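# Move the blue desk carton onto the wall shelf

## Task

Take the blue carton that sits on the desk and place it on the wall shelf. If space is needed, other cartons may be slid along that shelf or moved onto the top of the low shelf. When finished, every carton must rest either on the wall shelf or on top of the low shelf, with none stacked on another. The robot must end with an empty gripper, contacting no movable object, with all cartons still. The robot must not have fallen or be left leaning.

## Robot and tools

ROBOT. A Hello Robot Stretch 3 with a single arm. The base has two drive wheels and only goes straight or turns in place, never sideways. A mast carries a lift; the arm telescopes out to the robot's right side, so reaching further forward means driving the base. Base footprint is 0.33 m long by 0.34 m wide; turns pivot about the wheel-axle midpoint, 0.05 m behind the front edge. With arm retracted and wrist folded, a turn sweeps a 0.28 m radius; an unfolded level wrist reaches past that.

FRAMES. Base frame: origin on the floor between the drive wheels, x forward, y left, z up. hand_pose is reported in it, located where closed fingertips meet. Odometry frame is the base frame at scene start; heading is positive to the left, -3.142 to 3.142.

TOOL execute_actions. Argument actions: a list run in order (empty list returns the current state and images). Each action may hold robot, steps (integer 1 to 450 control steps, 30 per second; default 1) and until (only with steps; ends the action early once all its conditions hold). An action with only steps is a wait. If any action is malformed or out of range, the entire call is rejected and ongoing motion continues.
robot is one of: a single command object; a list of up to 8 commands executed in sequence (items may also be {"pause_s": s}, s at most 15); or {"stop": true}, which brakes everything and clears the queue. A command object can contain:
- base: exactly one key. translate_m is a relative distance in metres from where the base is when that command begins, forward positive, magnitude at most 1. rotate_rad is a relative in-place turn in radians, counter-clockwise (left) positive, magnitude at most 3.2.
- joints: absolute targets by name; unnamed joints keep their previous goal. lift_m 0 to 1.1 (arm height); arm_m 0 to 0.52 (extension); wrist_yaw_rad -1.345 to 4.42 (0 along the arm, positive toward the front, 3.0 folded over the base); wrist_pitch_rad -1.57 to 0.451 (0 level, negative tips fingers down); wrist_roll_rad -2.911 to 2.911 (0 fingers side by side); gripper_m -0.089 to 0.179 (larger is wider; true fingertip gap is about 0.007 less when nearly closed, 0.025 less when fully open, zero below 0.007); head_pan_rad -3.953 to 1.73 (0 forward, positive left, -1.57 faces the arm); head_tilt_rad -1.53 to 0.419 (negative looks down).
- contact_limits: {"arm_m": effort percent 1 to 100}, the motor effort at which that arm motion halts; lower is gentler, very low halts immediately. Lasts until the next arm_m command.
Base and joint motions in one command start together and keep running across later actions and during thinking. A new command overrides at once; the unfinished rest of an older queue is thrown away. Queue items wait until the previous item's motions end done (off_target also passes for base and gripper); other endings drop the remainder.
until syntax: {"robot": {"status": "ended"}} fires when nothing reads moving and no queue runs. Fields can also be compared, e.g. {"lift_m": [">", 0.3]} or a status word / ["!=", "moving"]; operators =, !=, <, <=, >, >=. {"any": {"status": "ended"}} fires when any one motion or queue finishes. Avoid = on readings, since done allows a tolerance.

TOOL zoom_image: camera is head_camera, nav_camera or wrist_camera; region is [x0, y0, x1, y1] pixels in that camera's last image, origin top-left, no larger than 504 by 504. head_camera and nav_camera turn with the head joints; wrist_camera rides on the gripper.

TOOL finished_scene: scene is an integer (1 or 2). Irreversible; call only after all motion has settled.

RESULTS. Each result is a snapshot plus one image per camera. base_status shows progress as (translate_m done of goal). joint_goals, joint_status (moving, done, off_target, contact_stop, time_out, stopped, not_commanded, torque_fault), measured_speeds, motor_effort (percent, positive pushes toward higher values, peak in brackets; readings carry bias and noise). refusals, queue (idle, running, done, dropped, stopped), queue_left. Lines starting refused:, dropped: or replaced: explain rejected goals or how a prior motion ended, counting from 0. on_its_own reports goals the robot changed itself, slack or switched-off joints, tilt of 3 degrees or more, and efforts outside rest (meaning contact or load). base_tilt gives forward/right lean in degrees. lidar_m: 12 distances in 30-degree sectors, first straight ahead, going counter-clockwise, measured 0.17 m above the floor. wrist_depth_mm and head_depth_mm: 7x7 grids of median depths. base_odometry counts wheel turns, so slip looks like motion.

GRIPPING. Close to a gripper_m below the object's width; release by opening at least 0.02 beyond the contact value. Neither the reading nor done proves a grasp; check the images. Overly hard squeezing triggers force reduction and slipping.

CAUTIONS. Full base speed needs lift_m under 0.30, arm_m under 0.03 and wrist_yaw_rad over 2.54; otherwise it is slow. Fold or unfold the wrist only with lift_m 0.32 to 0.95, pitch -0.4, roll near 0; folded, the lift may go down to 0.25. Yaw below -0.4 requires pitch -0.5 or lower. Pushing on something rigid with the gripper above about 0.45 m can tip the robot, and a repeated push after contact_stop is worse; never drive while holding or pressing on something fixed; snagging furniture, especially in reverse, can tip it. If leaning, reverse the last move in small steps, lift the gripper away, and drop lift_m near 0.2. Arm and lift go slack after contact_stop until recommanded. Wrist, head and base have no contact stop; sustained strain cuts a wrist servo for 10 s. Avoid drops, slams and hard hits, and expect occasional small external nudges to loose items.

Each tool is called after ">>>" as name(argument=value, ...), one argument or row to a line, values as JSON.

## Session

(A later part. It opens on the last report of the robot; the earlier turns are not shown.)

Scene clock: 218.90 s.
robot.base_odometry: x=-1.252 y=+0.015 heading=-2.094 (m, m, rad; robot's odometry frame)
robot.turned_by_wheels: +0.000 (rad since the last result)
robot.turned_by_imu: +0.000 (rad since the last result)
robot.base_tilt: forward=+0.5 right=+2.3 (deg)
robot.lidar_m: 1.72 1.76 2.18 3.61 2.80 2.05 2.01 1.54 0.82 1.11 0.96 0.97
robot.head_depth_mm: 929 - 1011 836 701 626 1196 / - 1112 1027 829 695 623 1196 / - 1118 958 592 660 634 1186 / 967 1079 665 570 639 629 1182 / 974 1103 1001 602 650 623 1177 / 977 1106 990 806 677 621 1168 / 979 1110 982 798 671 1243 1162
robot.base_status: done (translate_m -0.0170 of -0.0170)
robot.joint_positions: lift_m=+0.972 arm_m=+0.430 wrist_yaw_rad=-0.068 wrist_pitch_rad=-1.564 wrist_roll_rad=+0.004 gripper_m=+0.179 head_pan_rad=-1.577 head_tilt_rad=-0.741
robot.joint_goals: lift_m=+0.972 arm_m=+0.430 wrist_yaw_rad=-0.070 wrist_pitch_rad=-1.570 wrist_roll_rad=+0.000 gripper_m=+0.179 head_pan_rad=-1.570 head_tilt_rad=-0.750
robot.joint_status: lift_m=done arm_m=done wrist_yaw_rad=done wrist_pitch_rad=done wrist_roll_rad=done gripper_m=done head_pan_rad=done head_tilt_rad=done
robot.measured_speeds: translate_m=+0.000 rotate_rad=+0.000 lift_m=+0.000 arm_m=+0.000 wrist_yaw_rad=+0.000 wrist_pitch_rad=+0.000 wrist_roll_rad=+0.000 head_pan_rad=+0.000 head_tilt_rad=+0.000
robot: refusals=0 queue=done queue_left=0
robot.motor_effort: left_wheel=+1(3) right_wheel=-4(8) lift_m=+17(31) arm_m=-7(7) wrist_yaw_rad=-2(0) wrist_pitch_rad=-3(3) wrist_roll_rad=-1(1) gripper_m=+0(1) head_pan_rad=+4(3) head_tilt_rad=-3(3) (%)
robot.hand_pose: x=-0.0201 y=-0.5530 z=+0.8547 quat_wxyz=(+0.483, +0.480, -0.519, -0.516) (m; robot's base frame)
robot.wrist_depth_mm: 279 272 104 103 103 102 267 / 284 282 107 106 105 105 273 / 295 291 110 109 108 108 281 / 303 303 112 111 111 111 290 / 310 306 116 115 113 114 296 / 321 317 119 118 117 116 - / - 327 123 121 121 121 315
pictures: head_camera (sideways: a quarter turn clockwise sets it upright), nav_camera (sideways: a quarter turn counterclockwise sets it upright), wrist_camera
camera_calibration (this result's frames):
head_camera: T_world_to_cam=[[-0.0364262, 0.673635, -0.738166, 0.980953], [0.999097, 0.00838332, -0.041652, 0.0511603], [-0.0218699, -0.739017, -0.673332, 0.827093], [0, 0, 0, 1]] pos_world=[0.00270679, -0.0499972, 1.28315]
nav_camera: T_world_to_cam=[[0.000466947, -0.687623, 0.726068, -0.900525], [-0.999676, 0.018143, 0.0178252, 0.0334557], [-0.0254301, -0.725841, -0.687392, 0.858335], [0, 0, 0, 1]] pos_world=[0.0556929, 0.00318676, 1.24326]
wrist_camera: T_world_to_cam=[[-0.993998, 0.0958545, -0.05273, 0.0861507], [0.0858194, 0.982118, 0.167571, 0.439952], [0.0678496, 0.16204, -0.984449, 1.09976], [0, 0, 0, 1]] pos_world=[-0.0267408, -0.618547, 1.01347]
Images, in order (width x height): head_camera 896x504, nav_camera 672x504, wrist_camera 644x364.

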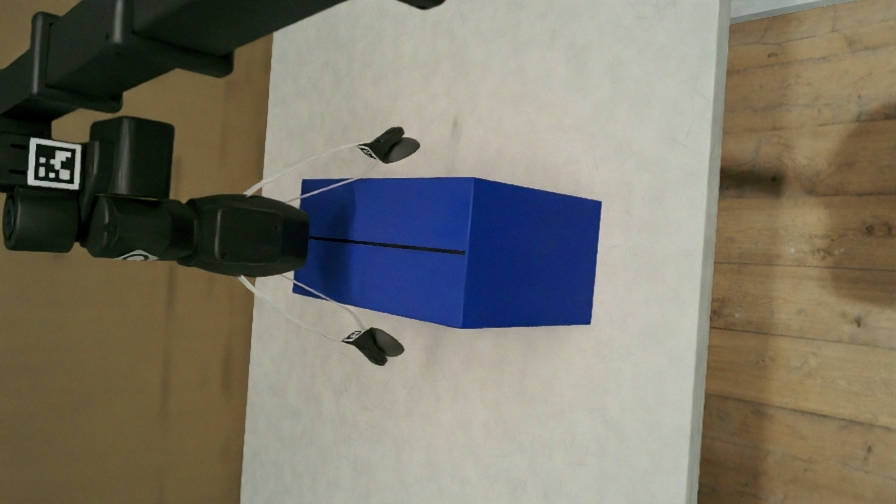

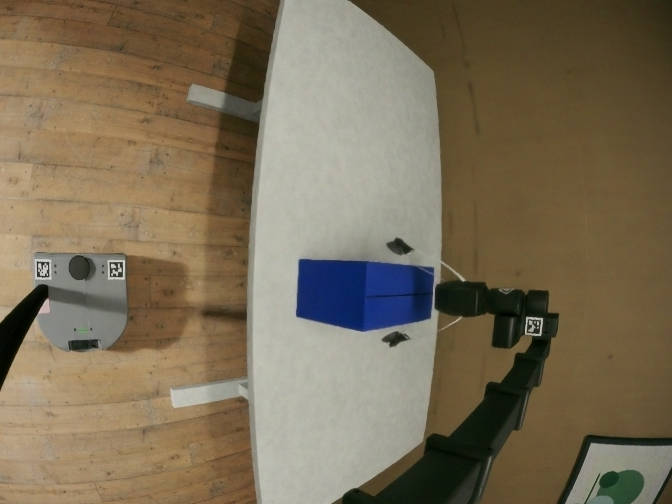

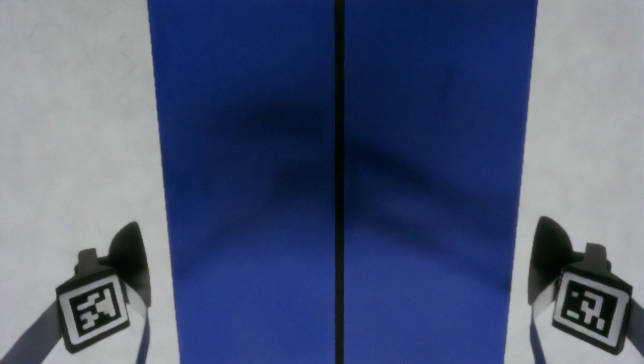

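>>> execute_actions(
  actions=[
    {"robot": {"joints": {"lift_m": 0.957}}, "steps": 150, "until": {"robot": {"status": "ended"}}},
    {"robot": {"joints": {"gripper_m": 0.09}}, "steps": 150, "until": {"robot": {"status": "ended"}}},
  ],
)

Scene clock: 225.03 s.
robot.base_odometry: x=-1.252 y=+0.015 heading=-2.094 (m, m, rad; robot's odometry frame)
robot.turned_by_wheels: +0.000 (rad since the last result)
robot.turned_by_imu: +0.000 (rad since the last result)
robot.base_tilt: forward=+0.5 right=+2.2 (deg)
robot.lidar_m: 1.72 1.75 2.18 3.61 2.81 2.06 2.01 1.54 0.82 1.11 0.96 0.97
robot.head_depth_mm: 933 - 1004 835 699 624 1201 / 982 1114 1030 827 695 623 1193 / - 1139 943 600 663 631 1186 / 955 1077 656 569 640 627 1178 / 969 1099 1002 602 648 623 1177 / 974 1107 986 805 675 622 1172 / 976 1111 979 797 672 1251 1163
robot.base_status: done (translate_m -0.0170 of -0.0170)
robot.joint_positions: lift_m=+0.957 arm_m=+0.430 wrist_yaw_rad=-0.068 wrist_pitch_rad=-1.565 wrist_roll_rad=+0.004 gripper_m=+0.091 head_pan_rad=-1.577 head_tilt_rad=-0.741
robot.joint_goals: lift_m=+0.957 arm_m=+0.430 wrist_yaw_rad=-0.070 wrist_pitch_rad=-1.570 wrist_roll_rad=+0.000 gripper_m=+0.090 head_pan_rad=-1.570 head_tilt_rad=-0.750
robot.joint_status: lift_m=done arm_m=done wrist_yaw_rad=done wrist_pitch_rad=done wrist_roll_rad=done gripper_m=done head_pan_rad=done head_tilt_rad=done
robot.measured_speeds: translate_m=+0.000 rotate_rad=+0.000 lift_m=+0.000 arm_m=+0.000 wrist_yaw_rad=+0.000 wrist_pitch_rad=+0.000 wrist_roll_rad=+0.000 head_pan_rad=+0.000 head_tilt_rad=+0.000
robot: refusals=0 queue=done queue_left=0
robot.motor_effort: left_wheel=+1(1) right_wheel=-1(3) lift_m=+15(15) arm_m=-6(7) wrist_yaw_rad=-1(2) wrist_pitch_rad=-2(3) wrist_roll_rad=-1(1) gripper_m=-35(100) head_pan_rad=+3(3) head_tilt_rad=-3(3) (%)
robot.hand_pose: x=-0.0201 y=-0.5528 z=+0.8398 quat_wxyz=(+0.483, +0.480, -0.519, -0.516) (m; robot's base frame)
robot.wrist_depth_mm: 265 92 90 90 89 89 252 / 276 94 93 92 91 90 261 / 281 97 95 95 94 93 267 / 289 100 98 97 96 95 273 / 295 102 101 100 99 98 279 / 305 104 104 103 102 101 - / - 310 107 105 104 104 300
pictures: head_camera (sideways: a quarter turn clockwise sets it upright), nav_camera (sideways: a quarter turn counterclockwise sets it upright), wrist_camera
camera_calibration (this result's frames):
head_camera: T_world_to_cam=[[-0.0364264, 0.673635, -0.738166, 0.980952], [0.999097, 0.00838356, -0.041652, 0.0511603], [-0.0218698, -0.739017, -0.673332, 0.827093], [0, 0, 0, 1]] pos_world=[0.0027068, -0.0499972, 1.28315]
nav_camera: T_world_to_cam=[[0.000467111, -0.687623, 0.726068, -0.900525], [-0.999676, 0.0181428, 0.0178252, 0.0334557], [-0.0254299, -0.725841, -0.687392, 0.858335], [0, 0, 0, 1]] pos_world=[0.0556929, 0.00318677, 1.24326]
wrist_camera: T_world_to_cam=[[-0.993996, 0.0958795, -0.0527159, 0.0853643], [0.0858124, 0.982034, 0.168065, 0.441857], [0.0678828, 0.162532, -0.984365, 1.08529], [0, 0, 0, 1]] pos_world=[-0.0267374, -0.618497, 0.99856]
Images, in order (width x height): head_camera 896x504, nav_camera 672x504, wrist_camera 644x364.

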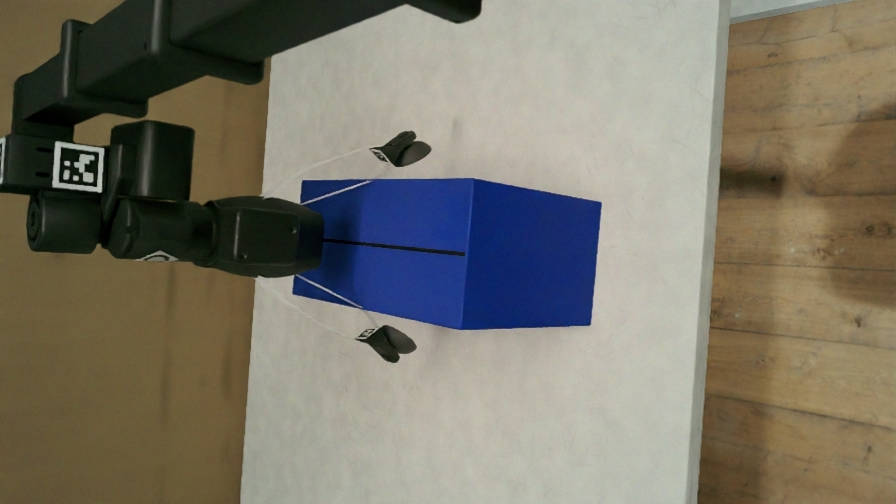

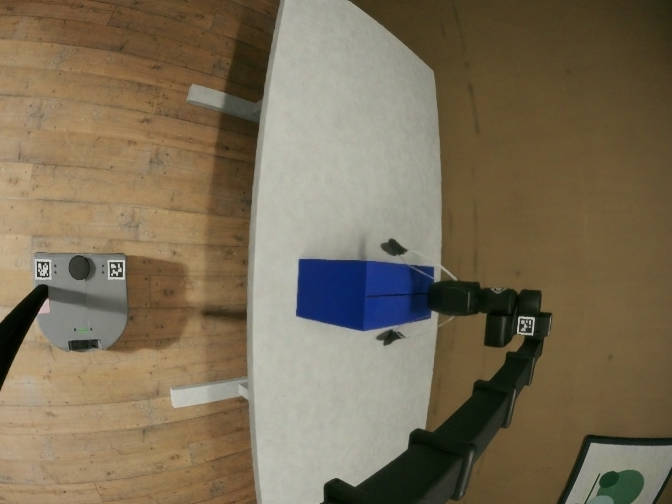

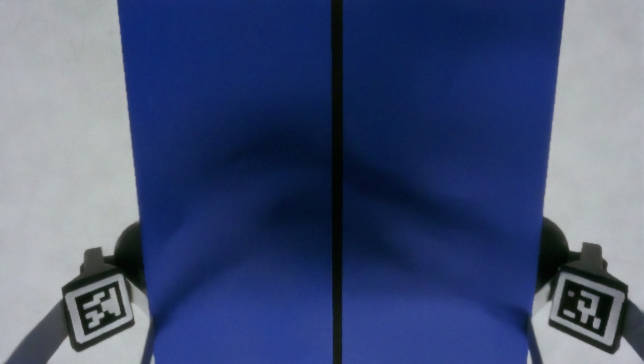

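>>> zoom_image(
  camera="head_camera",
  region=[230, 100, 530, 400],
)

Region (230, 100, 530, 400) of head_camera's 896x504 image, scaled by 1.680, with more detail than that image has.

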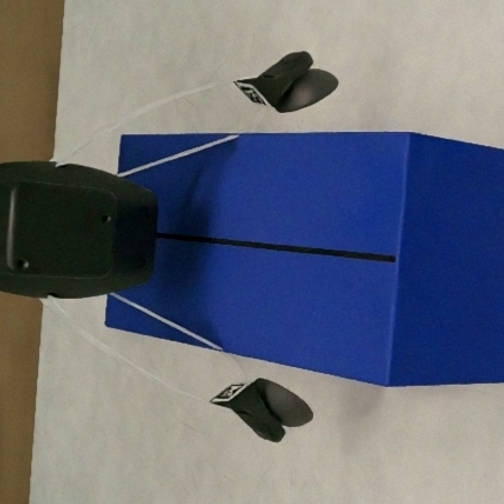

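>>> execute_actions(
  actions=[
    {"robot": {"joints": {"gripper_m": 0.179}}, "steps": 150, "until": {"robot": {"status": "ended"}}},
    {"robot": {"joints": {"lift_m": 0.982}}, "steps": 150, "until": {"robot": {"status": "ended"}}},
    {"robot": {"joints": {"gripper_m": 0.09}}, "steps": 150, "until": {"robot": {"status": "ended"}}},
  ],
)

>>> zoom_image(
  camera="head_camera",
  region=[230, 100, 530, 400],
)

Scene clock: 241.33 s.
robot.base_odometry: x=-1.252 y=+0.015 heading=-2.094 (m, m, rad; robot's odometry frame)
robot.turned_by_wheels: +0.000 (rad since the last result)
robot.turned_by_imu: +0.000 (rad since the last result)
robot.base_tilt: forward=+0.5 right=+2.2 (deg)
robot.lidar_m: 1.72 1.76 2.18 3.62 2.81 2.06 2.00 1.54 0.82 1.11 0.96 0.97
robot.head_depth_mm: - - 1038 838 699 626 1202 / - 1093 1031 831 695 624 1198 / - 1118 944 601 661 631 1186 / 971 1078 667 569 641 626 1180 / 973 1104 1002 594 649 624 1172 / 975 1104 989 803 676 620 1163 / 980 1110 982 798 672 1250 1162
robot.base_status: done (translate_m -0.0170 of -0.0170)
robot.joint_positions: lift_m=+0.982 arm_m=+0.430 wrist_yaw_rad=-0.068 wrist_pitch_rad=-1.565 wrist_roll_rad=+0.004 gripper_m=+0.091 head_pan_rad=-1.577 head_tilt_rad=-0.741
robot.joint_goals: lift_m=+0.982 arm_m=+0.430 wrist_yaw_rad=-0.070 wrist_pitch_rad=-1.570 wrist_roll_rad=+0.000 gripper_m=+0.090 head_pan_rad=-1.570 head_tilt_rad=-0.750
robot.joint_status: lift_m=done arm_m=done wrist_yaw_rad=done wrist_pitch_rad=done wrist_roll_rad=done gripper_m=done head_pan_rad=done head_tilt_rad=done
robot.measured_speeds: translate_m=+0.000 rotate_rad=+0.000 lift_m=+0.000 arm_m=+0.000 wrist_yaw_rad=+0.000 wrist_pitch_rad=+0.000 wrist_roll_rad=+0.000 head_pan_rad=+0.000 head_tilt_rad=+0.000
robot: refusals=0 queue=done queue_left=0
robot.motor_effort: left_wheel=+1(0) right_wheel=-2(2) lift_m=+31(30) arm_m=-7(6) wrist_yaw_rad=-1(2) wrist_pitch_rad=-3(3) wrist_roll_rad=-1(1) gripper_m=-22(93) head_pan_rad=+4(3) head_tilt_rad=-3(4) (%)
robot.hand_pose: x=-0.0201 y=-0.5528 z=+0.8640 quat_wxyz=(+0.483, +0.480, -0.519, -0.517) (m; robot's base frame)
robot.wrist_depth_mm: 291 286 113 112 111 112 274 / 299 292 116 115 114 114 283 / 305 303 119 118 116 118 287 / 308 310 122 121 120 296 296 / 320 318 125 125 123 124 304 / 334 - 129 128 127 126 312 / 344 338 133 132 131 325 321
pictures: head_camera (sideways: a quarter turn clockwise sets it upright), nav_camera (sideways: a quarter turn counterclockwise sets it upright), wrist_camera
camera_calibration (this result's frames):
head_camera: T_world_to_cam=[[-0.0364264, 0.673635, -0.738166, 0.980953], [0.999097, 0.00838355, -0.041652, 0.0511603], [-0.0218698, -0.739017, -0.673332, 0.827093], [0, 0, 0, 1]] pos_world=[0.0027068, -0.0499972, 1.28315]
nav_camera: T_world_to_cam=[[0.000467112, -0.687623, 0.726068, -0.900525], [-0.999676, 0.0181428, 0.0178252, 0.0334557], [-0.0254299, -0.725842, -0.687392, 0.858335], [0, 0, 0, 1]] pos_world=[0.0556929, 0.00318676, 1.24326]
wrist_camera: T_world_to_cam=[[-0.993983, 0.0960126, -0.0527159, 0.0867132], [0.0859439, 0.982022, 0.168065, 0.437794], [0.0679046, 0.162523, -0.984365, 1.10904], [0, 0, 0, 1]] pos_world=[-0.0267432, -0.618494, 1.02269]
Images, in order (width x height): head_camera 896x504, nav_camera 672x504, wrist_camera 644x364.

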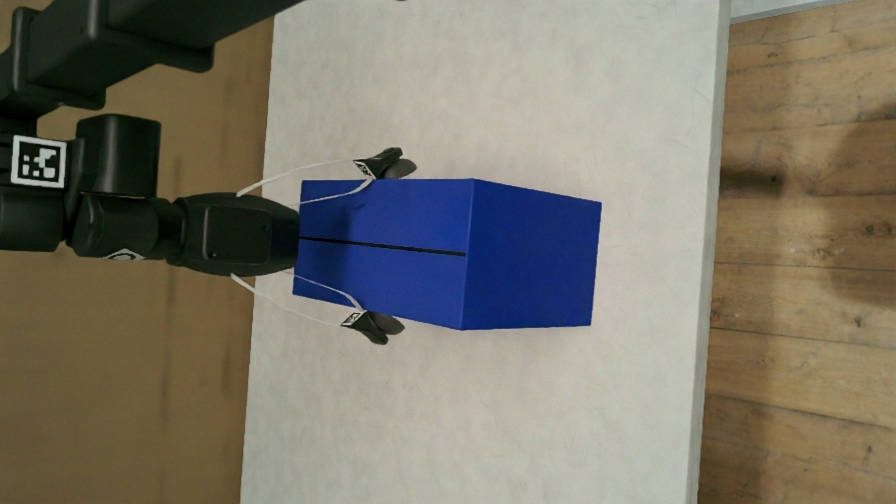

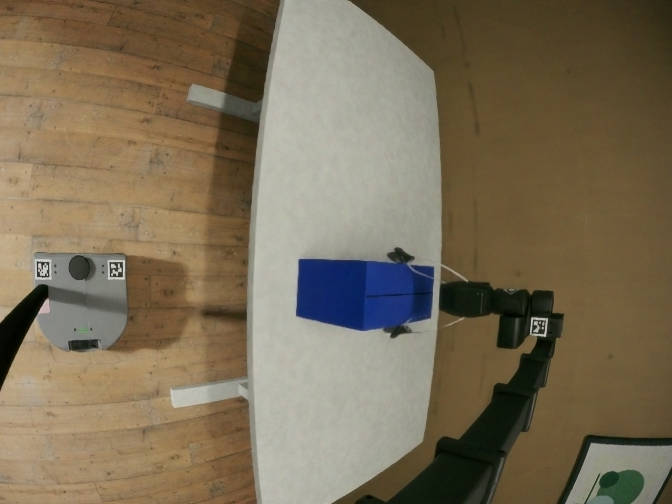

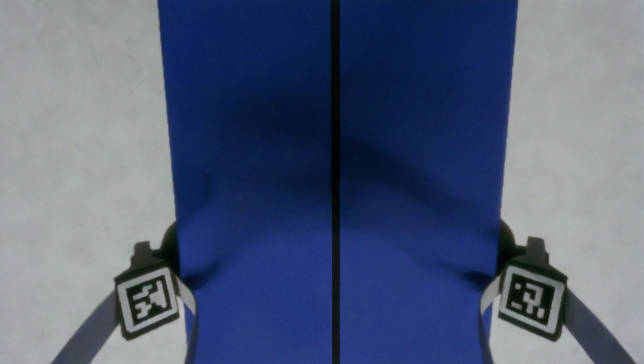

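Region (230, 100, 530, 400) of head_camera's 896x504 image, scaled by 1.680, with more detail than that image has.

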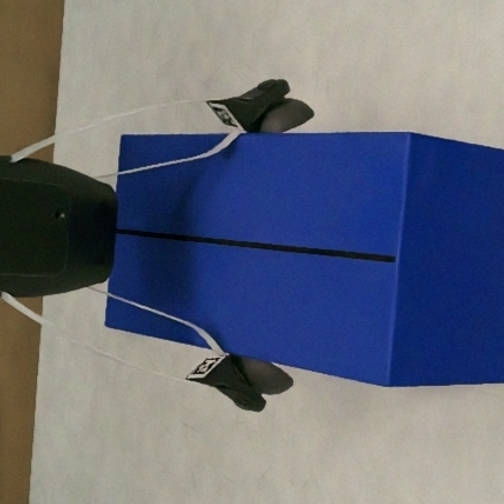

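>>> execute_actions(
  actions=[
    {"robot": {"joints": {"gripper_m": 0.05}}, "steps": 150, "until": {"robot": {"status": "ended"}}},
    {"robot": {"joints": {"lift_m": 1.02}}, "steps": 150, "until": {"robot": {"status": "ended"}}},
  ],
)

Scene clock: 248.37 s.
robot.base_odometry: x=-1.252 y=+0.015 heading=-2.094 (m, m, rad; robot's odometry frame)
robot.turned_by_wheels: +0.000 (rad since the last result)
robot.turned_by_imu: +0.000 (rad since the last result)
robot.base_tilt: forward=+0.5 right=+2.2 (deg)
robot.lidar_m: 1.72 1.75 2.19 3.60 2.80 2.06 2.01 1.54 0.82 1.11 0.96 0.97
robot.head_depth_mm: 979 1086 1040 835 698 626 1199 / 988 1092 1032 830 696 622 1194 / - 1097 659 565 672 631 1189 / 970 - 621 540 640 628 1180 / 973 1095 965 560 652 622 1178 / 974 1109 990 806 675 622 1172 / 976 1109 980 797 672 1246 1159
robot.base_status: done (translate_m -0.0170 of -0.0170)
robot.joint_positions: lift_m=+1.020 arm_m=+0.430 wrist_yaw_rad=-0.068 wrist_pitch_rad=-1.565 wrist_roll_rad=+0.004 gripper_m=+0.054 head_pan_rad=-1.577 head_tilt_rad=-0.741
robot.joint_goals: lift_m=+1.020 arm_m=+0.430 wrist_yaw_rad=-0.070 wrist_pitch_rad=-1.570 wrist_roll_rad=+0.000 gripper_m=+0.053 head_pan_rad=-1.570 head_tilt_rad=-0.750
robot.joint_status: lift_m=done arm_m=done wrist_yaw_rad=done wrist_pitch_rad=done wrist_roll_rad=done gripper_m=done head_pan_rad=done head_tilt_rad=done
robot.measured_speeds: translate_m=+0.000 rotate_rad=+0.000 lift_m=+0.000 arm_m=+0.000 wrist_yaw_rad=+0.000 wrist_pitch_rad=+0.000 wrist_roll_rad=+0.000 head_pan_rad=+0.000 head_tilt_rad=+0.000
robot: refusals=0 queue=done queue_left=0
robot.motor_effort: left_wheel=+0(0) right_wheel=-2(2) lift_m=+32(33) arm_m=-6(6) wrist_yaw_rad=-2(1) wrist_pitch_rad=-3(3) wrist_roll_rad=-1(1) gripper_m=-25(99) head_pan_rad=+3(3) head_tilt_rad=-4(3) (%)
robot.hand_pose: x=-0.0201 y=-0.5528 z=+0.9019 quat_wxyz=(+0.483, +0.480, -0.519, -0.517) (m; robot's base frame)
robot.wrist_depth_mm: 322 321 112 112 111 111 311 / 335 329 115 115 113 114 322 / 340 344 119 118 117 117 325 / 353 345 122 121 120 332 339 / 360 357 125 124 123 124 347 / 369 369 129 128 126 126 352 / 379 387 132 132 130 358 365
pictures: head_camera (sideways: a quarter turn clockwise sets it upright), nav_camera (sideways: a quarter turn counterclockwise sets it upright), wrist_camera
camera_calibration (this result's frames):
head_camera: T_world_to_cam=[[-0.0364262, 0.673635, -0.738166, 0.980953], [0.999097, 0.00838331, -0.041652, 0.0511603], [-0.0218699, -0.739017, -0.673332, 0.827093], [0, 0, 0, 1]] pos_world=[0.00270679, -0.0499972, 1.28315]
nav_camera: T_world_to_cam=[[0.000466948, -0.687623, 0.726068, -0.900525], [-0.999676, 0.018143, 0.0178252, 0.0334557], [-0.0254301, -0.725842, -0.687392, 0.858335], [0, 0, 0, 1]] pos_world=[0.0556929, 0.00318675, 1.24326]
wrist_camera: T_world_to_cam=[[-0.993983, 0.0960122, -0.0527159, 0.0887142], [0.0859435, 0.982022, 0.168065, 0.431414], [0.0679045, 0.162523, -0.984365, 1.14641], [0, 0, 0, 1]] pos_world=[-0.0267432, -0.618494, 1.06066]
Images, in order (width x height): head_camera 896x504, nav_camera 672x504, wrist_camera 644x364.

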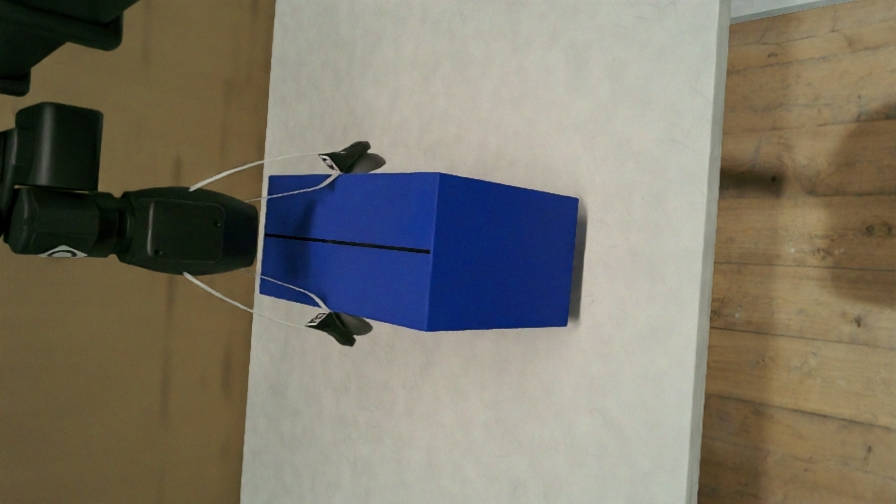

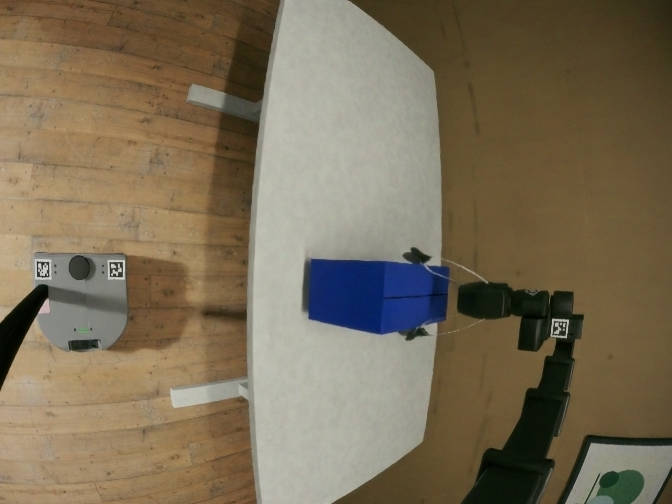

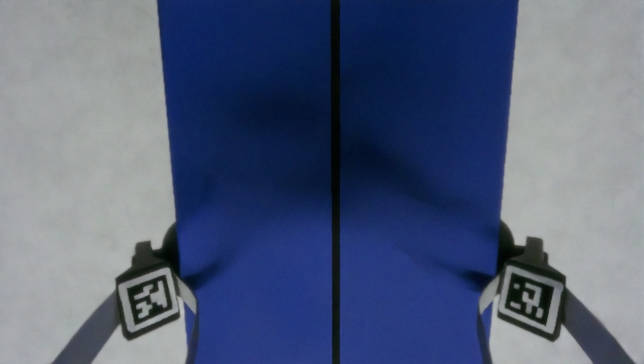

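>>> execute_actions(
  actions=[
    {"robot": [{"base": {"rotate_rad": 1.413}, "joints": {"gripper_m": 0.065, "lift_m": 1.04, "arm_m": 0.12, "wrist_yaw_rad": 0.0, "head_pan_rad": 0.25, "head_tilt_rad": -0.35}}, {"base": {"translate_m": 1.0}}, {"base": {"translate_m": 1.0}}], "steps": 450, "until": {"robot": {"queue_left": ["=", 1]}}},
    {"steps": 450, "until": {"robot": {"queue_left": ["=", 0]}}},
    {"steps": 450, "until": {"robot": {"status": "ended"}}},
  ],
)

Scene clock: 294.93 s.
robot.base_odometry: x=+0.302 y=-1.244 heading=-0.681 (m, m, rad; robot's odometry frame)
robot.turned_by_wheels: +1.413 (rad since the last result)
robot.turned_by_imu: +1.410 (rad since the last result)
robot.base_tilt: forward=+0.6 right=+2.4 (deg)
robot.lidar_m: 1.67 1.68 2.09 2.31 2.34 2.87 2.74 2.42 1.33 1.07 1.10 1.79
robot.head_depth_mm: 1402 1502 1604 1713 1859 1873 1500 / 1419 1509 1623 1728 1889 1856 1496 / 1430 1536 1631 1735 1902 1842 1478 / 1446 1536 1639 1520 1917 1815 1462 / 1458 1551 1646 1528 1949 1814 1465 / 1469 1565 1684 1552 1956 1806 1452 / 1478 1578 1686 1615 1993 1788 1437
robot.base_status: done (translate_m +1.0000 of +1.0000)
robot.joint_positions: lift_m=+1.040 arm_m=+0.120 wrist_yaw_rad=+0.000 wrist_pitch_rad=-1.565 wrist_roll_rad=+0.003 gripper_m=+0.075 head_pan_rad=+0.243 head_tilt_rad=-0.359
robot.joint_goals: lift_m=+1.040 arm_m=+0.120 wrist_yaw_rad=+0.000 wrist_pitch_rad=-1.570 wrist_roll_rad=+0.000 gripper_m=+0.074 head_pan_rad=+0.250 head_tilt_rad=-0.350
robot.joint_status: lift_m=done arm_m=done wrist_yaw_rad=done wrist_pitch_rad=done wrist_roll_rad=done gripper_m=done head_pan_rad=done head_tilt_rad=done
robot.measured_speeds: translate_m=+0.000 rotate_rad=+0.000 lift_m=+0.000 arm_m=+0.000 wrist_yaw_rad=+0.000 wrist_pitch_rad=+0.000 wrist_roll_rad=+0.000 head_pan_rad=+0.000 head_tilt_rad=+0.000
robot: refusals=0 queue=done queue_left=0
robot.on_its_own: gripper_m is held at +0.074, not at your +0.065, by its stall guard, which is not easing now
robot.motor_effort: left_wheel=-1(5) right_wheel=+2(12) lift_m=+32(32) arm_m=-6(8) wrist_yaw_rad=+1(3) wrist_pitch_rad=-2(3) wrist_roll_rad=-1(1) gripper_m=-20(65) head_pan_rad=+3(40) head_tilt_rad=+3(19) (%)
robot.hand_pose: x=-0.0216 y=-0.2428 z=+0.9219 quat_wxyz=(+0.501, +0.498, -0.502, -0.500) (m; robot's base frame)
robot.wrist_depth_mm: - - 113 112 111 112 993 / - - 115 115 114 114 - / - - 119 118 117 117 - / - - 122 121 120 - - / - - 125 124 123 124 - / - - 129 128 127 126 - / - - 133 131 130 - -
pictures: head_camera (sideways: a quarter turn clockwise sets it upright), nav_camera (sideways: a quarter turn counterclockwise sets it upright), wrist_camera
camera_calibration (this result's frames):
head_camera: T_world_to_cam=[[-0.329927, -0.123552, -0.935886, 1.24057], [-0.238315, 0.970188, -0.0440674, 0.0618748], [0.91343, 0.208497, -0.349535, 0.400097], [0, 0, 0, 1]] pos_world=[0.0585834, 0.00982626, 1.30361]
nav_camera: T_world_to_cam=[[0.355728, 0.0929881, 0.929952, -1.16854], [0.223218, -0.974694, 0.0120757, 0.0334737], [0.907541, 0.203287, -0.367483, 0.436423], [0, 0, 0, 1]] pos_world=[0.0121398, 0.0525683, 1.24666]
wrist_camera: T_world_to_cam=[[-0.998209, 0.0282775, -0.0527147, 0.0419435], [0.0190446, 0.985592, 0.168065, 0.123146], [0.0567076, 0.16676, -0.984365, 1.11661], [0, 0, 0, 1]] pos_world=[-0.0237974, -0.308764, 1.08067]
Images, in order (width x height): head_camera 896x504, nav_camera 672x504, wrist_camera 644x364.

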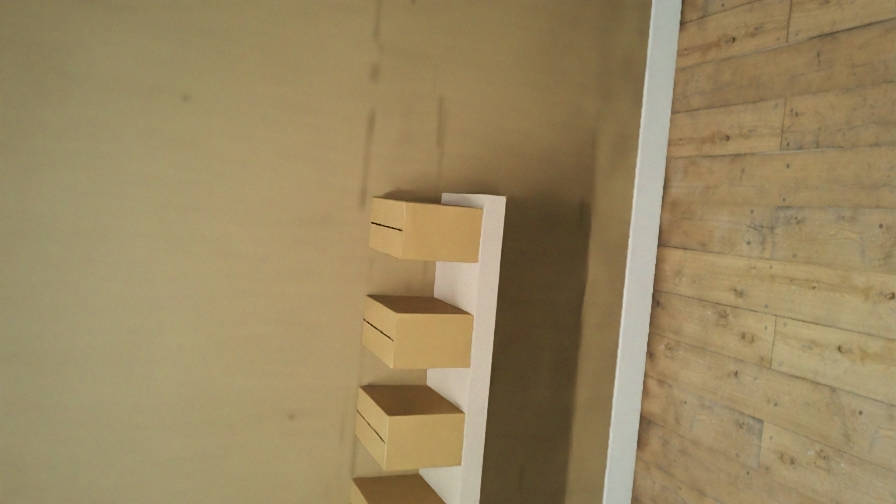

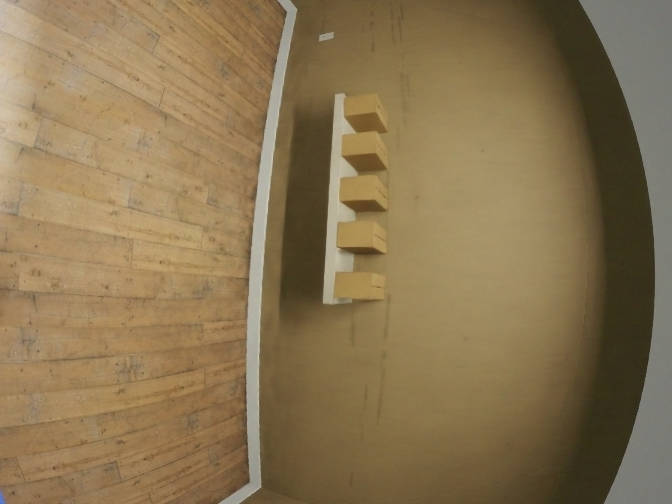

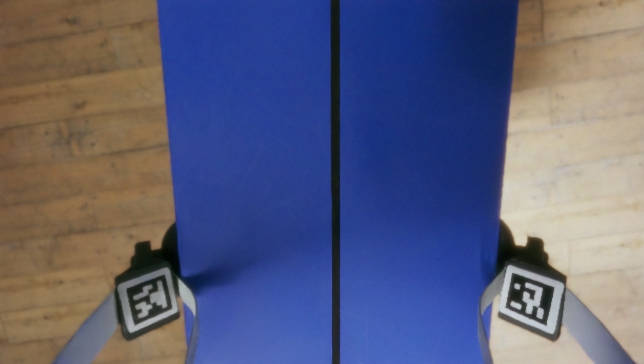

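>>> zoom_image(
  camera="head_camera",
  region=[330, 170, 530, 504],
)

Region (330, 170, 530, 504) of head_camera's 896x504 image, scaled by 1.509, with more detail than that image has; it fills the left 302 columns of this view, and the rest is white.

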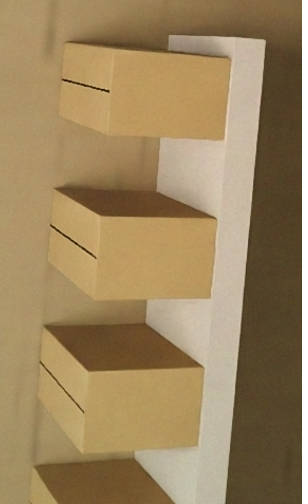

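>>> execute_actions(
  actions=[
    {"robot": [{"base": {"translate_m": 1.0}, "joints": {"lift_m": 1.0}}, {"base": {"rotate_rad": 1.714}, "joints": {"head_pan_rad": -1.35, "head_tilt_rad": -0.7}}], "steps": 450, "until": {"robot": {"queue_left": ["=", 0]}}},
    {"steps": 450, "until": {"robot": {"status": "ended"}}},
  ],
)

Scene clock: 385.07 s.
robot.base_odometry: x=+1.079 y=-1.874 heading=+1.033 (m, m, rad; robot's odometry frame)
robot.turned_by_wheels: +1.714 (rad since the last result)
robot.turned_by_imu: +1.711 (rad since the last result)
robot.base_tilt: forward=+0.5 right=+2.3 (deg)
robot.lidar_m: 2.46 2.53 3.42 3.63 1.51 1.08 1.29 0.99 0.71 0.69 0.71 0.96
robot.head_depth_mm: 551 601 - - - 711 358 / 564 629 706 - - 386 346 / 576 644 729 842 921 389 345 / 587 658 748 839 985 408 344 / 600 673 757 678 685 1293 1195 / 612 691 788 655 675 1308 1188 / 628 709 789 819 762 1333 1184
robot.base_status: done (rotate_rad +1.7139 of +1.7140)
robot.joint_positions: lift_m=+1.000 arm_m=+0.120 wrist_yaw_rad=+0.000 wrist_pitch_rad=-1.565 wrist_roll_rad=+0.003 gripper_m=+0.075 head_pan_rad=-1.343 head_tilt_rad=-0.691
robot.joint_goals: lift_m=+1.000 arm_m=+0.120 wrist_yaw_rad=+0.000 wrist_pitch_rad=-1.570 wrist_roll_rad=+0.000 gripper_m=+0.074 head_pan_rad=-1.350 head_tilt_rad=-0.700
robot.joint_status: lift_m=done arm_m=done wrist_yaw_rad=done wrist_pitch_rad=done wrist_roll_rad=done gripper_m=done head_pan_rad=done head_tilt_rad=done
robot.measured_speeds: translate_m=+0.000 rotate_rad=+0.000 lift_m=+0.000 arm_m=+0.000 wrist_yaw_rad=+0.000 wrist_pitch_rad=+0.000 wrist_roll_rad=+0.000 head_pan_rad=+0.000 head_tilt_rad=+0.000
robot: refusals=0 queue=done queue_left=0
robot.on_its_own: gripper_m is held at +0.074, not at your +0.065, by its stall guard, which is not easing now
robot.motor_effort: left_wheel=-2(4) right_wheel=+2(9) lift_m=+18(32) arm_m=-7(6) wrist_yaw_rad=+0(1) wrist_pitch_rad=-2(2) wrist_roll_rad=-1(1) gripper_m=-20(19) head_pan_rad=-2(42) head_tilt_rad=-3(20) (%)
robot.hand_pose: x=-0.0216 y=-0.2428 z=+0.8827 quat_wxyz=(+0.501, +0.498, -0.502, -0.500) (m; robot's base frame)
robot.wrist_depth_mm: - 378 113 112 111 112 968 / - - 115 114 114 114 996 / - - 118 118 117 117 - / - - 122 121 120 - - / - - 125 124 124 124 - / - - 129 128 127 126 - / - - 132 132 131 - -
pictures: head_camera (sideways: a quarter turn clockwise sets it upright), nav_camera (sideways: a quarter turn counterclockwise sets it upright), wrist_camera
camera_calibration (this result's frames):
head_camera: T_world_to_cam=[[-0.183128, 0.610346, -0.770676, 1.02422], [0.970411, 0.237723, -0.0423218, 0.0522101], [0.157376, -0.755623, -0.63582, 0.777205], [0, 0, 0, 1]] pos_world=[0.0145848, -0.0502665, 1.28572]
nav_camera: T_world_to_cam=[[0.151522, -0.632856, 0.759298, -0.944757], [-0.976849, -0.213237, 0.0172082, 0.0341187], [0.15102, -0.744327, -0.650515, 0.809293], [0, 0, 0, 1]] pos_world=[0.0542611, 0.0117588, 1.24322]
wrist_camera: T_world_to_cam=[[-0.99821, 0.0282581, -0.0527146, 0.0398688], [0.0190255, 0.985592, 0.168065, 0.129744], [0.0567043, 0.166761, -0.984365, 1.07796], [0, 0, 0, 1]] pos_world=[-0.0237961, -0.308764, 1.0414]
Images, in order (width x height): head_camera 896x504, nav_camera 672x504, wrist_camera 644x364.

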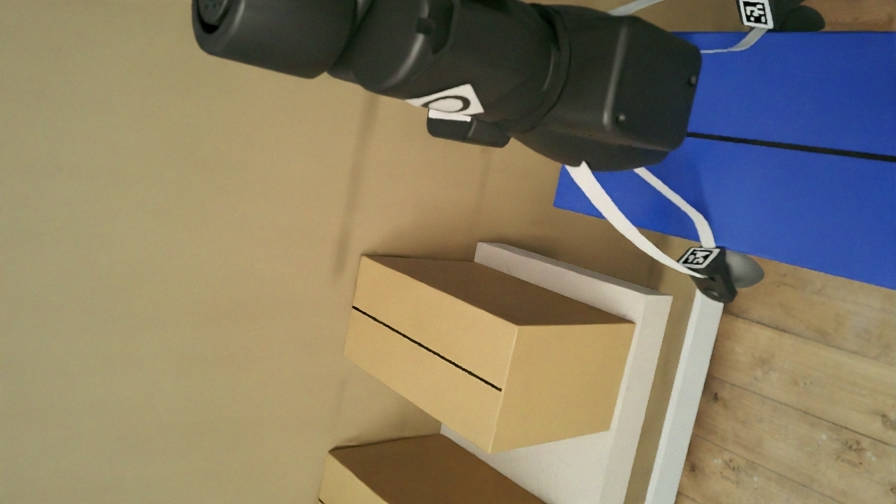

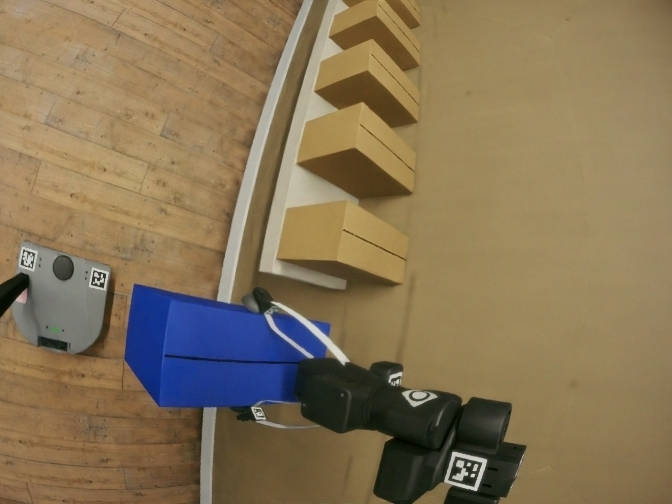

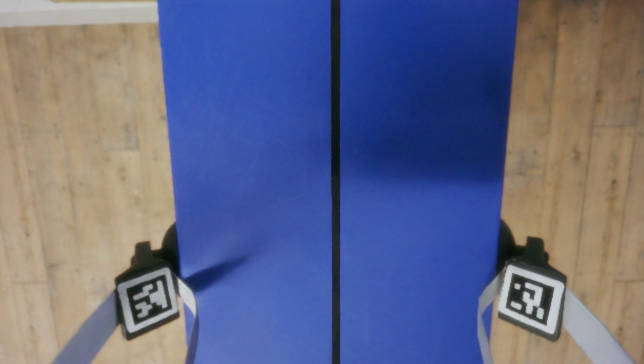

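>>> zoom_image(
  camera="head_camera",
  region=[300, 150, 800, 504],
)

Region (300, 150, 800, 504) of head_camera's 896x504 image, scaled by 1.008, with more detail than that image has; it fills the top 357 rows of this view, and the rest is white.

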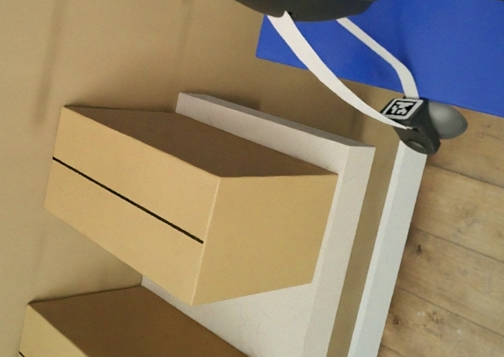

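>>> execute_actions(
  actions=[
    {"robot": {"base": {"rotate_rad": 0.013}, "joints": {"arm_m": 0.43}}, "steps": 100, "until": {"robot": {"base_status": ["!=", "moving"]}}},
    {"robot": {"base": {"translate_m": 0.09}}, "steps": 300, "until": {"robot": {"status": "ended"}}},
  ],
)

Scene clock: 415.77 s.
robot.base_odometry: x=+1.124 y=-1.796 heading=+1.046 (m, m, rad; robot's odometry frame)
robot.turned_by_wheels: +0.013 (rad since the last result)
robot.turned_by_imu: +0.013 (rad since the last result)
robot.base_tilt: forward=+0.6 right=+2.2 (deg)
robot.lidar_m: 2.37 2.45 3.36 3.61 1.57 1.16 1.38 0.98 0.71 0.68 0.71 0.97
robot.head_depth_mm: 540 - 683 594 898 1120 1220 / 563 622 677 573 562 1167 1212 / 576 645 721 610 597 1214 1209 / 589 659 749 666 622 1271 1199 / 601 676 773 836 664 1294 1197 / 615 695 777 790 765 1313 1188 / 631 713 789 669 723 1342 1183
robot.base_status: done (translate_m +0.0900 of +0.0900)
robot.joint_positions: lift_m=+1.000 arm_m=+0.430 wrist_yaw_rad=+0.000 wrist_pitch_rad=-1.565 wrist_roll_rad=+0.003 gripper_m=+0.075 head_pan_rad=-1.343 head_tilt_rad=-0.691
robot.joint_goals: lift_m=+1.000 arm_m=+0.430 wrist_yaw_rad=+0.000 wrist_pitch_rad=-1.570 wrist_roll_rad=+0.000 gripper_m=+0.074 head_pan_rad=-1.350 head_tilt_rad=-0.700
robot.joint_status: lift_m=done arm_m=done wrist_yaw_rad=done wrist_pitch_rad=done wrist_roll_rad=done gripper_m=done head_pan_rad=done head_tilt_rad=done
robot.measured_speeds: translate_m=+0.000 rotate_rad=+0.000 lift_m=+0.000 arm_m=+0.000 wrist_yaw_rad=+0.000 wrist_pitch_rad=+0.000 wrist_roll_rad=+0.000 head_pan_rad=+0.000 head_tilt_rad=+0.000
robot: refusals=0 queue=done queue_left=0
robot.on_its_own: gripper_m is held at +0.074, not at your +0.065, by its stall guard, which is not easing now
robot.motor_effort: left_wheel=-1(4) right_wheel=+3(8) lift_m=+18(18) arm_m=+6(7) wrist_yaw_rad=+0(0) wrist_pitch_rad=-2(2) wrist_roll_rad=-1(1) gripper_m=-20(20) head_pan_rad=-3(4) head_tilt_rad=-3(3) (%)
robot.hand_pose: x=-0.0216 y=-0.5519 z=+0.8827 quat_wxyz=(+0.501, +0.498, -0.502, -0.500) (m; robot's base frame)
robot.wrist_depth_mm: 181 179 113 112 111 112 253 / 185 184 115 115 113 114 566 / 191 187 118 118 117 117 - / 196 195 122 121 120 - - / 202 198 125 124 123 124 - / 208 204 128 128 127 126 - / 215 213 132 132 131 - -
pictures: head_camera (sideways: a quarter turn clockwise sets it upright), nav_camera (sideways: a quarter turn counterclockwise sets it upright), wrist_camera
camera_calibration (this result's frames):
head_camera: T_world_to_cam=[[-0.183053, 0.610558, -0.770526, 1.02403], [0.970454, 0.237548, -0.0423189, 0.052206], [0.157199, -0.755507, -0.636002, 0.777443], [0, 0, 0, 1]] pos_world=[0.0145743, -0.0502644, 1.2857]
nav_camera: T_world_to_cam=[[0.151442, -0.633059, 0.759145, -0.944557], [-0.976889, -0.213055, 0.0172112, 0.034115], [0.150844, -0.744207, -0.650694, 0.809526], [0, 0, 0, 1]] pos_world=[0.0542602, 0.0117631, 1.24322]
wrist_camera: T_world_to_cam=[[-0.99821, 0.028258, -0.0527146, 0.0486039], [0.0190255, 0.985592, 0.168065, 0.434412], [0.0567043, 0.166761, -0.984365, 1.12951], [0, 0, 0, 1]] pos_world=[-0.0237961, -0.617885, 1.0414]
Images, in order (width x height): head_camera 896x504, nav_camera 672x504, wrist_camera 644x364.

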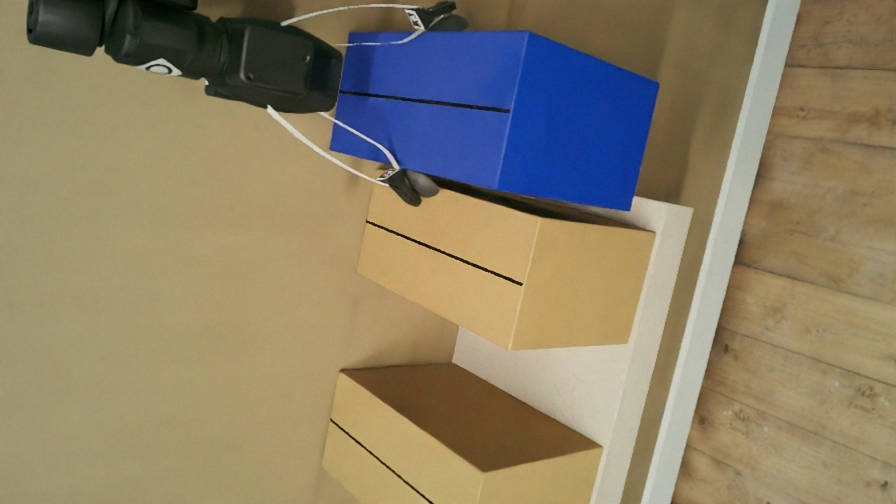

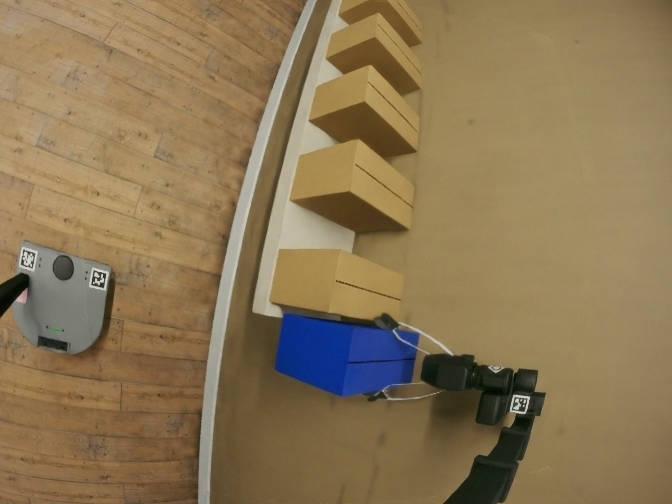

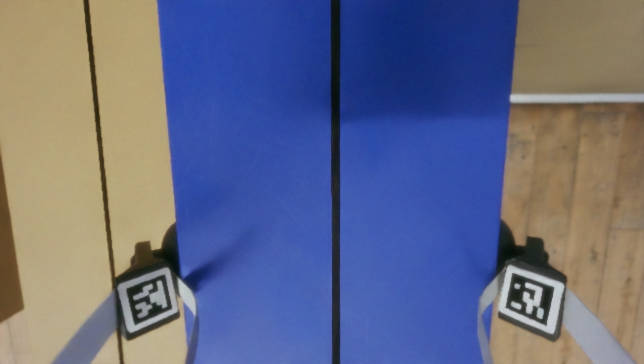

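>>> execute_actions(
  actions=[
    {"robot": {"joints": {"lift_m": 0.983, "gripper_m": 0.02}}, "steps": 100, "until": {"robot": {"status": "ended"}}},
    {"robot": {"base": {"translate_m": 0.13}}, "steps": 300, "until": {"robot": {"status": "ended"}}},
  ],
)

Scene clock: 432.70 s.
robot.base_odometry: x=+1.190 y=-1.684 heading=+1.046 (m, m, rad; robot's odometry frame)
robot.turned_by_wheels: +0.000 (rad since the last result)
robot.turned_by_imu: +0.000 (rad since the last result)
robot.base_tilt: forward=+0.5 right=+2.3 (deg)
robot.lidar_m: 2.24 2.32 3.16 3.65 1.65 1.27 1.51 0.97 0.71 0.68 0.71 0.97
robot.head_depth_mm: 537 - 688 735 900 1115 1219 / 562 623 697 598 563 699 1220 / 574 642 723 615 593 1221 1214 / 587 660 751 666 624 1273 1200 / 601 676 757 660 650 1293 1200 / 616 695 787 654 677 1314 1192 / 630 710 791 796 758 1334 1187
robot.base_status: done (translate_m +0.1300 of +0.1300)
robot.joint_positions: lift_m=+0.983 arm_m=+0.430 wrist_yaw_rad=+0.000 wrist_pitch_rad=-1.565 wrist_roll_rad=+0.003 gripper_m=+0.032 head_pan_rad=-1.343 head_tilt_rad=-0.691
robot.joint_goals: lift_m=+0.983 arm_m=+0.430 wrist_yaw_rad=+0.000 wrist_pitch_rad=-1.570 wrist_roll_rad=+0.000 gripper_m=+0.030 head_pan_rad=-1.350 head_tilt_rad=-0.700
robot.joint_status: lift_m=done arm_m=done wrist_yaw_rad=done wrist_pitch_rad=done wrist_roll_rad=done gripper_m=done head_pan_rad=done head_tilt_rad=done
robot.measured_speeds: translate_m=+0.000 rotate_rad=+0.000 lift_m=+0.000 arm_m=+0.000 wrist_yaw_rad=+0.000 wrist_pitch_rad=+0.000 wrist_roll_rad=+0.000 head_pan_rad=+0.000 head_tilt_rad=+0.000
robot: refusals=0 queue=done queue_left=0
robot.on_its_own: gripper_m is held at +0.030, not at your +0.020, by its stall guard, which is still easing
robot.motor_effort: left_wheel=-2(2) right_wheel=+3(9) lift_m=+18(16) arm_m=+7(7) wrist_yaw_rad=+1(0) wrist_pitch_rad=-2(2) wrist_roll_rad=-1(1) gripper_m=-32(100) head_pan_rad=-3(3) head_tilt_rad=-3(4) (%)
robot.hand_pose: x=-0.0216 y=-0.5519 z=+0.8657 quat_wxyz=(+0.501, +0.498, -0.502, -0.500) (m; robot's base frame)
robot.wrist_depth_mm: 164 162 113 111 111 111 256 / 168 166 115 114 114 114 557 / 173 172 118 117 117 117 983 / 178 177 121 121 120 - - / 182 181 125 124 124 124 - / 187 186 129 128 127 125 - / 193 193 133 132 131 - -
pictures: head_camera (sideways: a quarter turn clockwise sets it upright), nav_camera (sideways: a quarter turn counterclockwise sets it upright), wrist_camera
camera_calibration (this result's frames):
head_camera: T_world_to_cam=[[-0.183053, 0.610557, -0.770527, 1.02403], [0.970454, 0.237548, -0.0423189, 0.052206], [0.157199, -0.755507, -0.636002, 0.777443], [0, 0, 0, 1]] pos_world=[0.0145743, -0.0502644, 1.2857]
nav_camera: T_world_to_cam=[[0.151442, -0.633059, 0.759145, -0.944557], [-0.976889, -0.213055, 0.0172112, 0.034115], [0.150844, -0.744207, -0.650694, 0.809526], [0, 0, 0, 1]] pos_world=[0.0542602, 0.0117631, 1.24322]
wrist_camera: T_world_to_cam=[[-0.99821, 0.0282588, -0.0527146, 0.0477087], [0.0190263, 0.985592, 0.168065, 0.43727], [0.0567044, 0.166761, -0.984365, 1.11278], [0, 0, 0, 1]] pos_world=[-0.0237961, -0.617888, 1.02441]
Images, in order (width x height): head_camera 896x504, nav_camera 672x504, wrist_camera 644x364.

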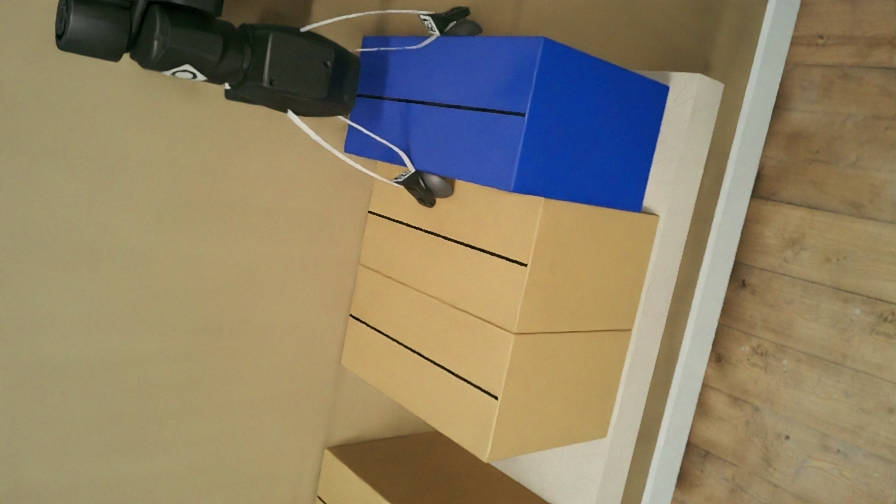

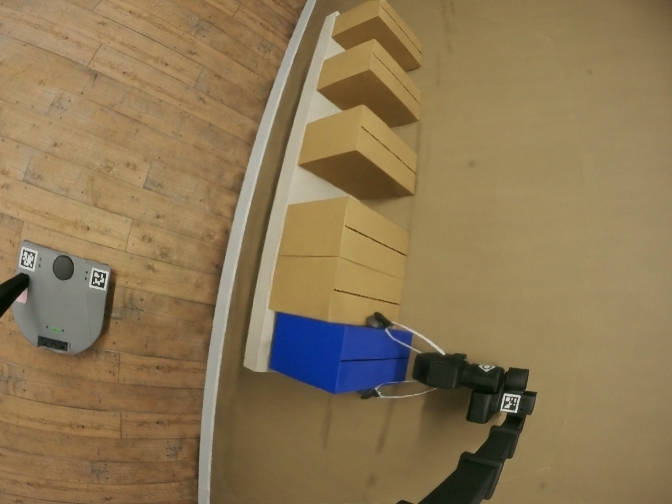

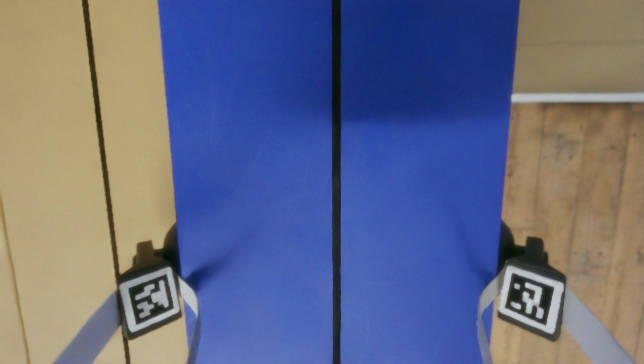

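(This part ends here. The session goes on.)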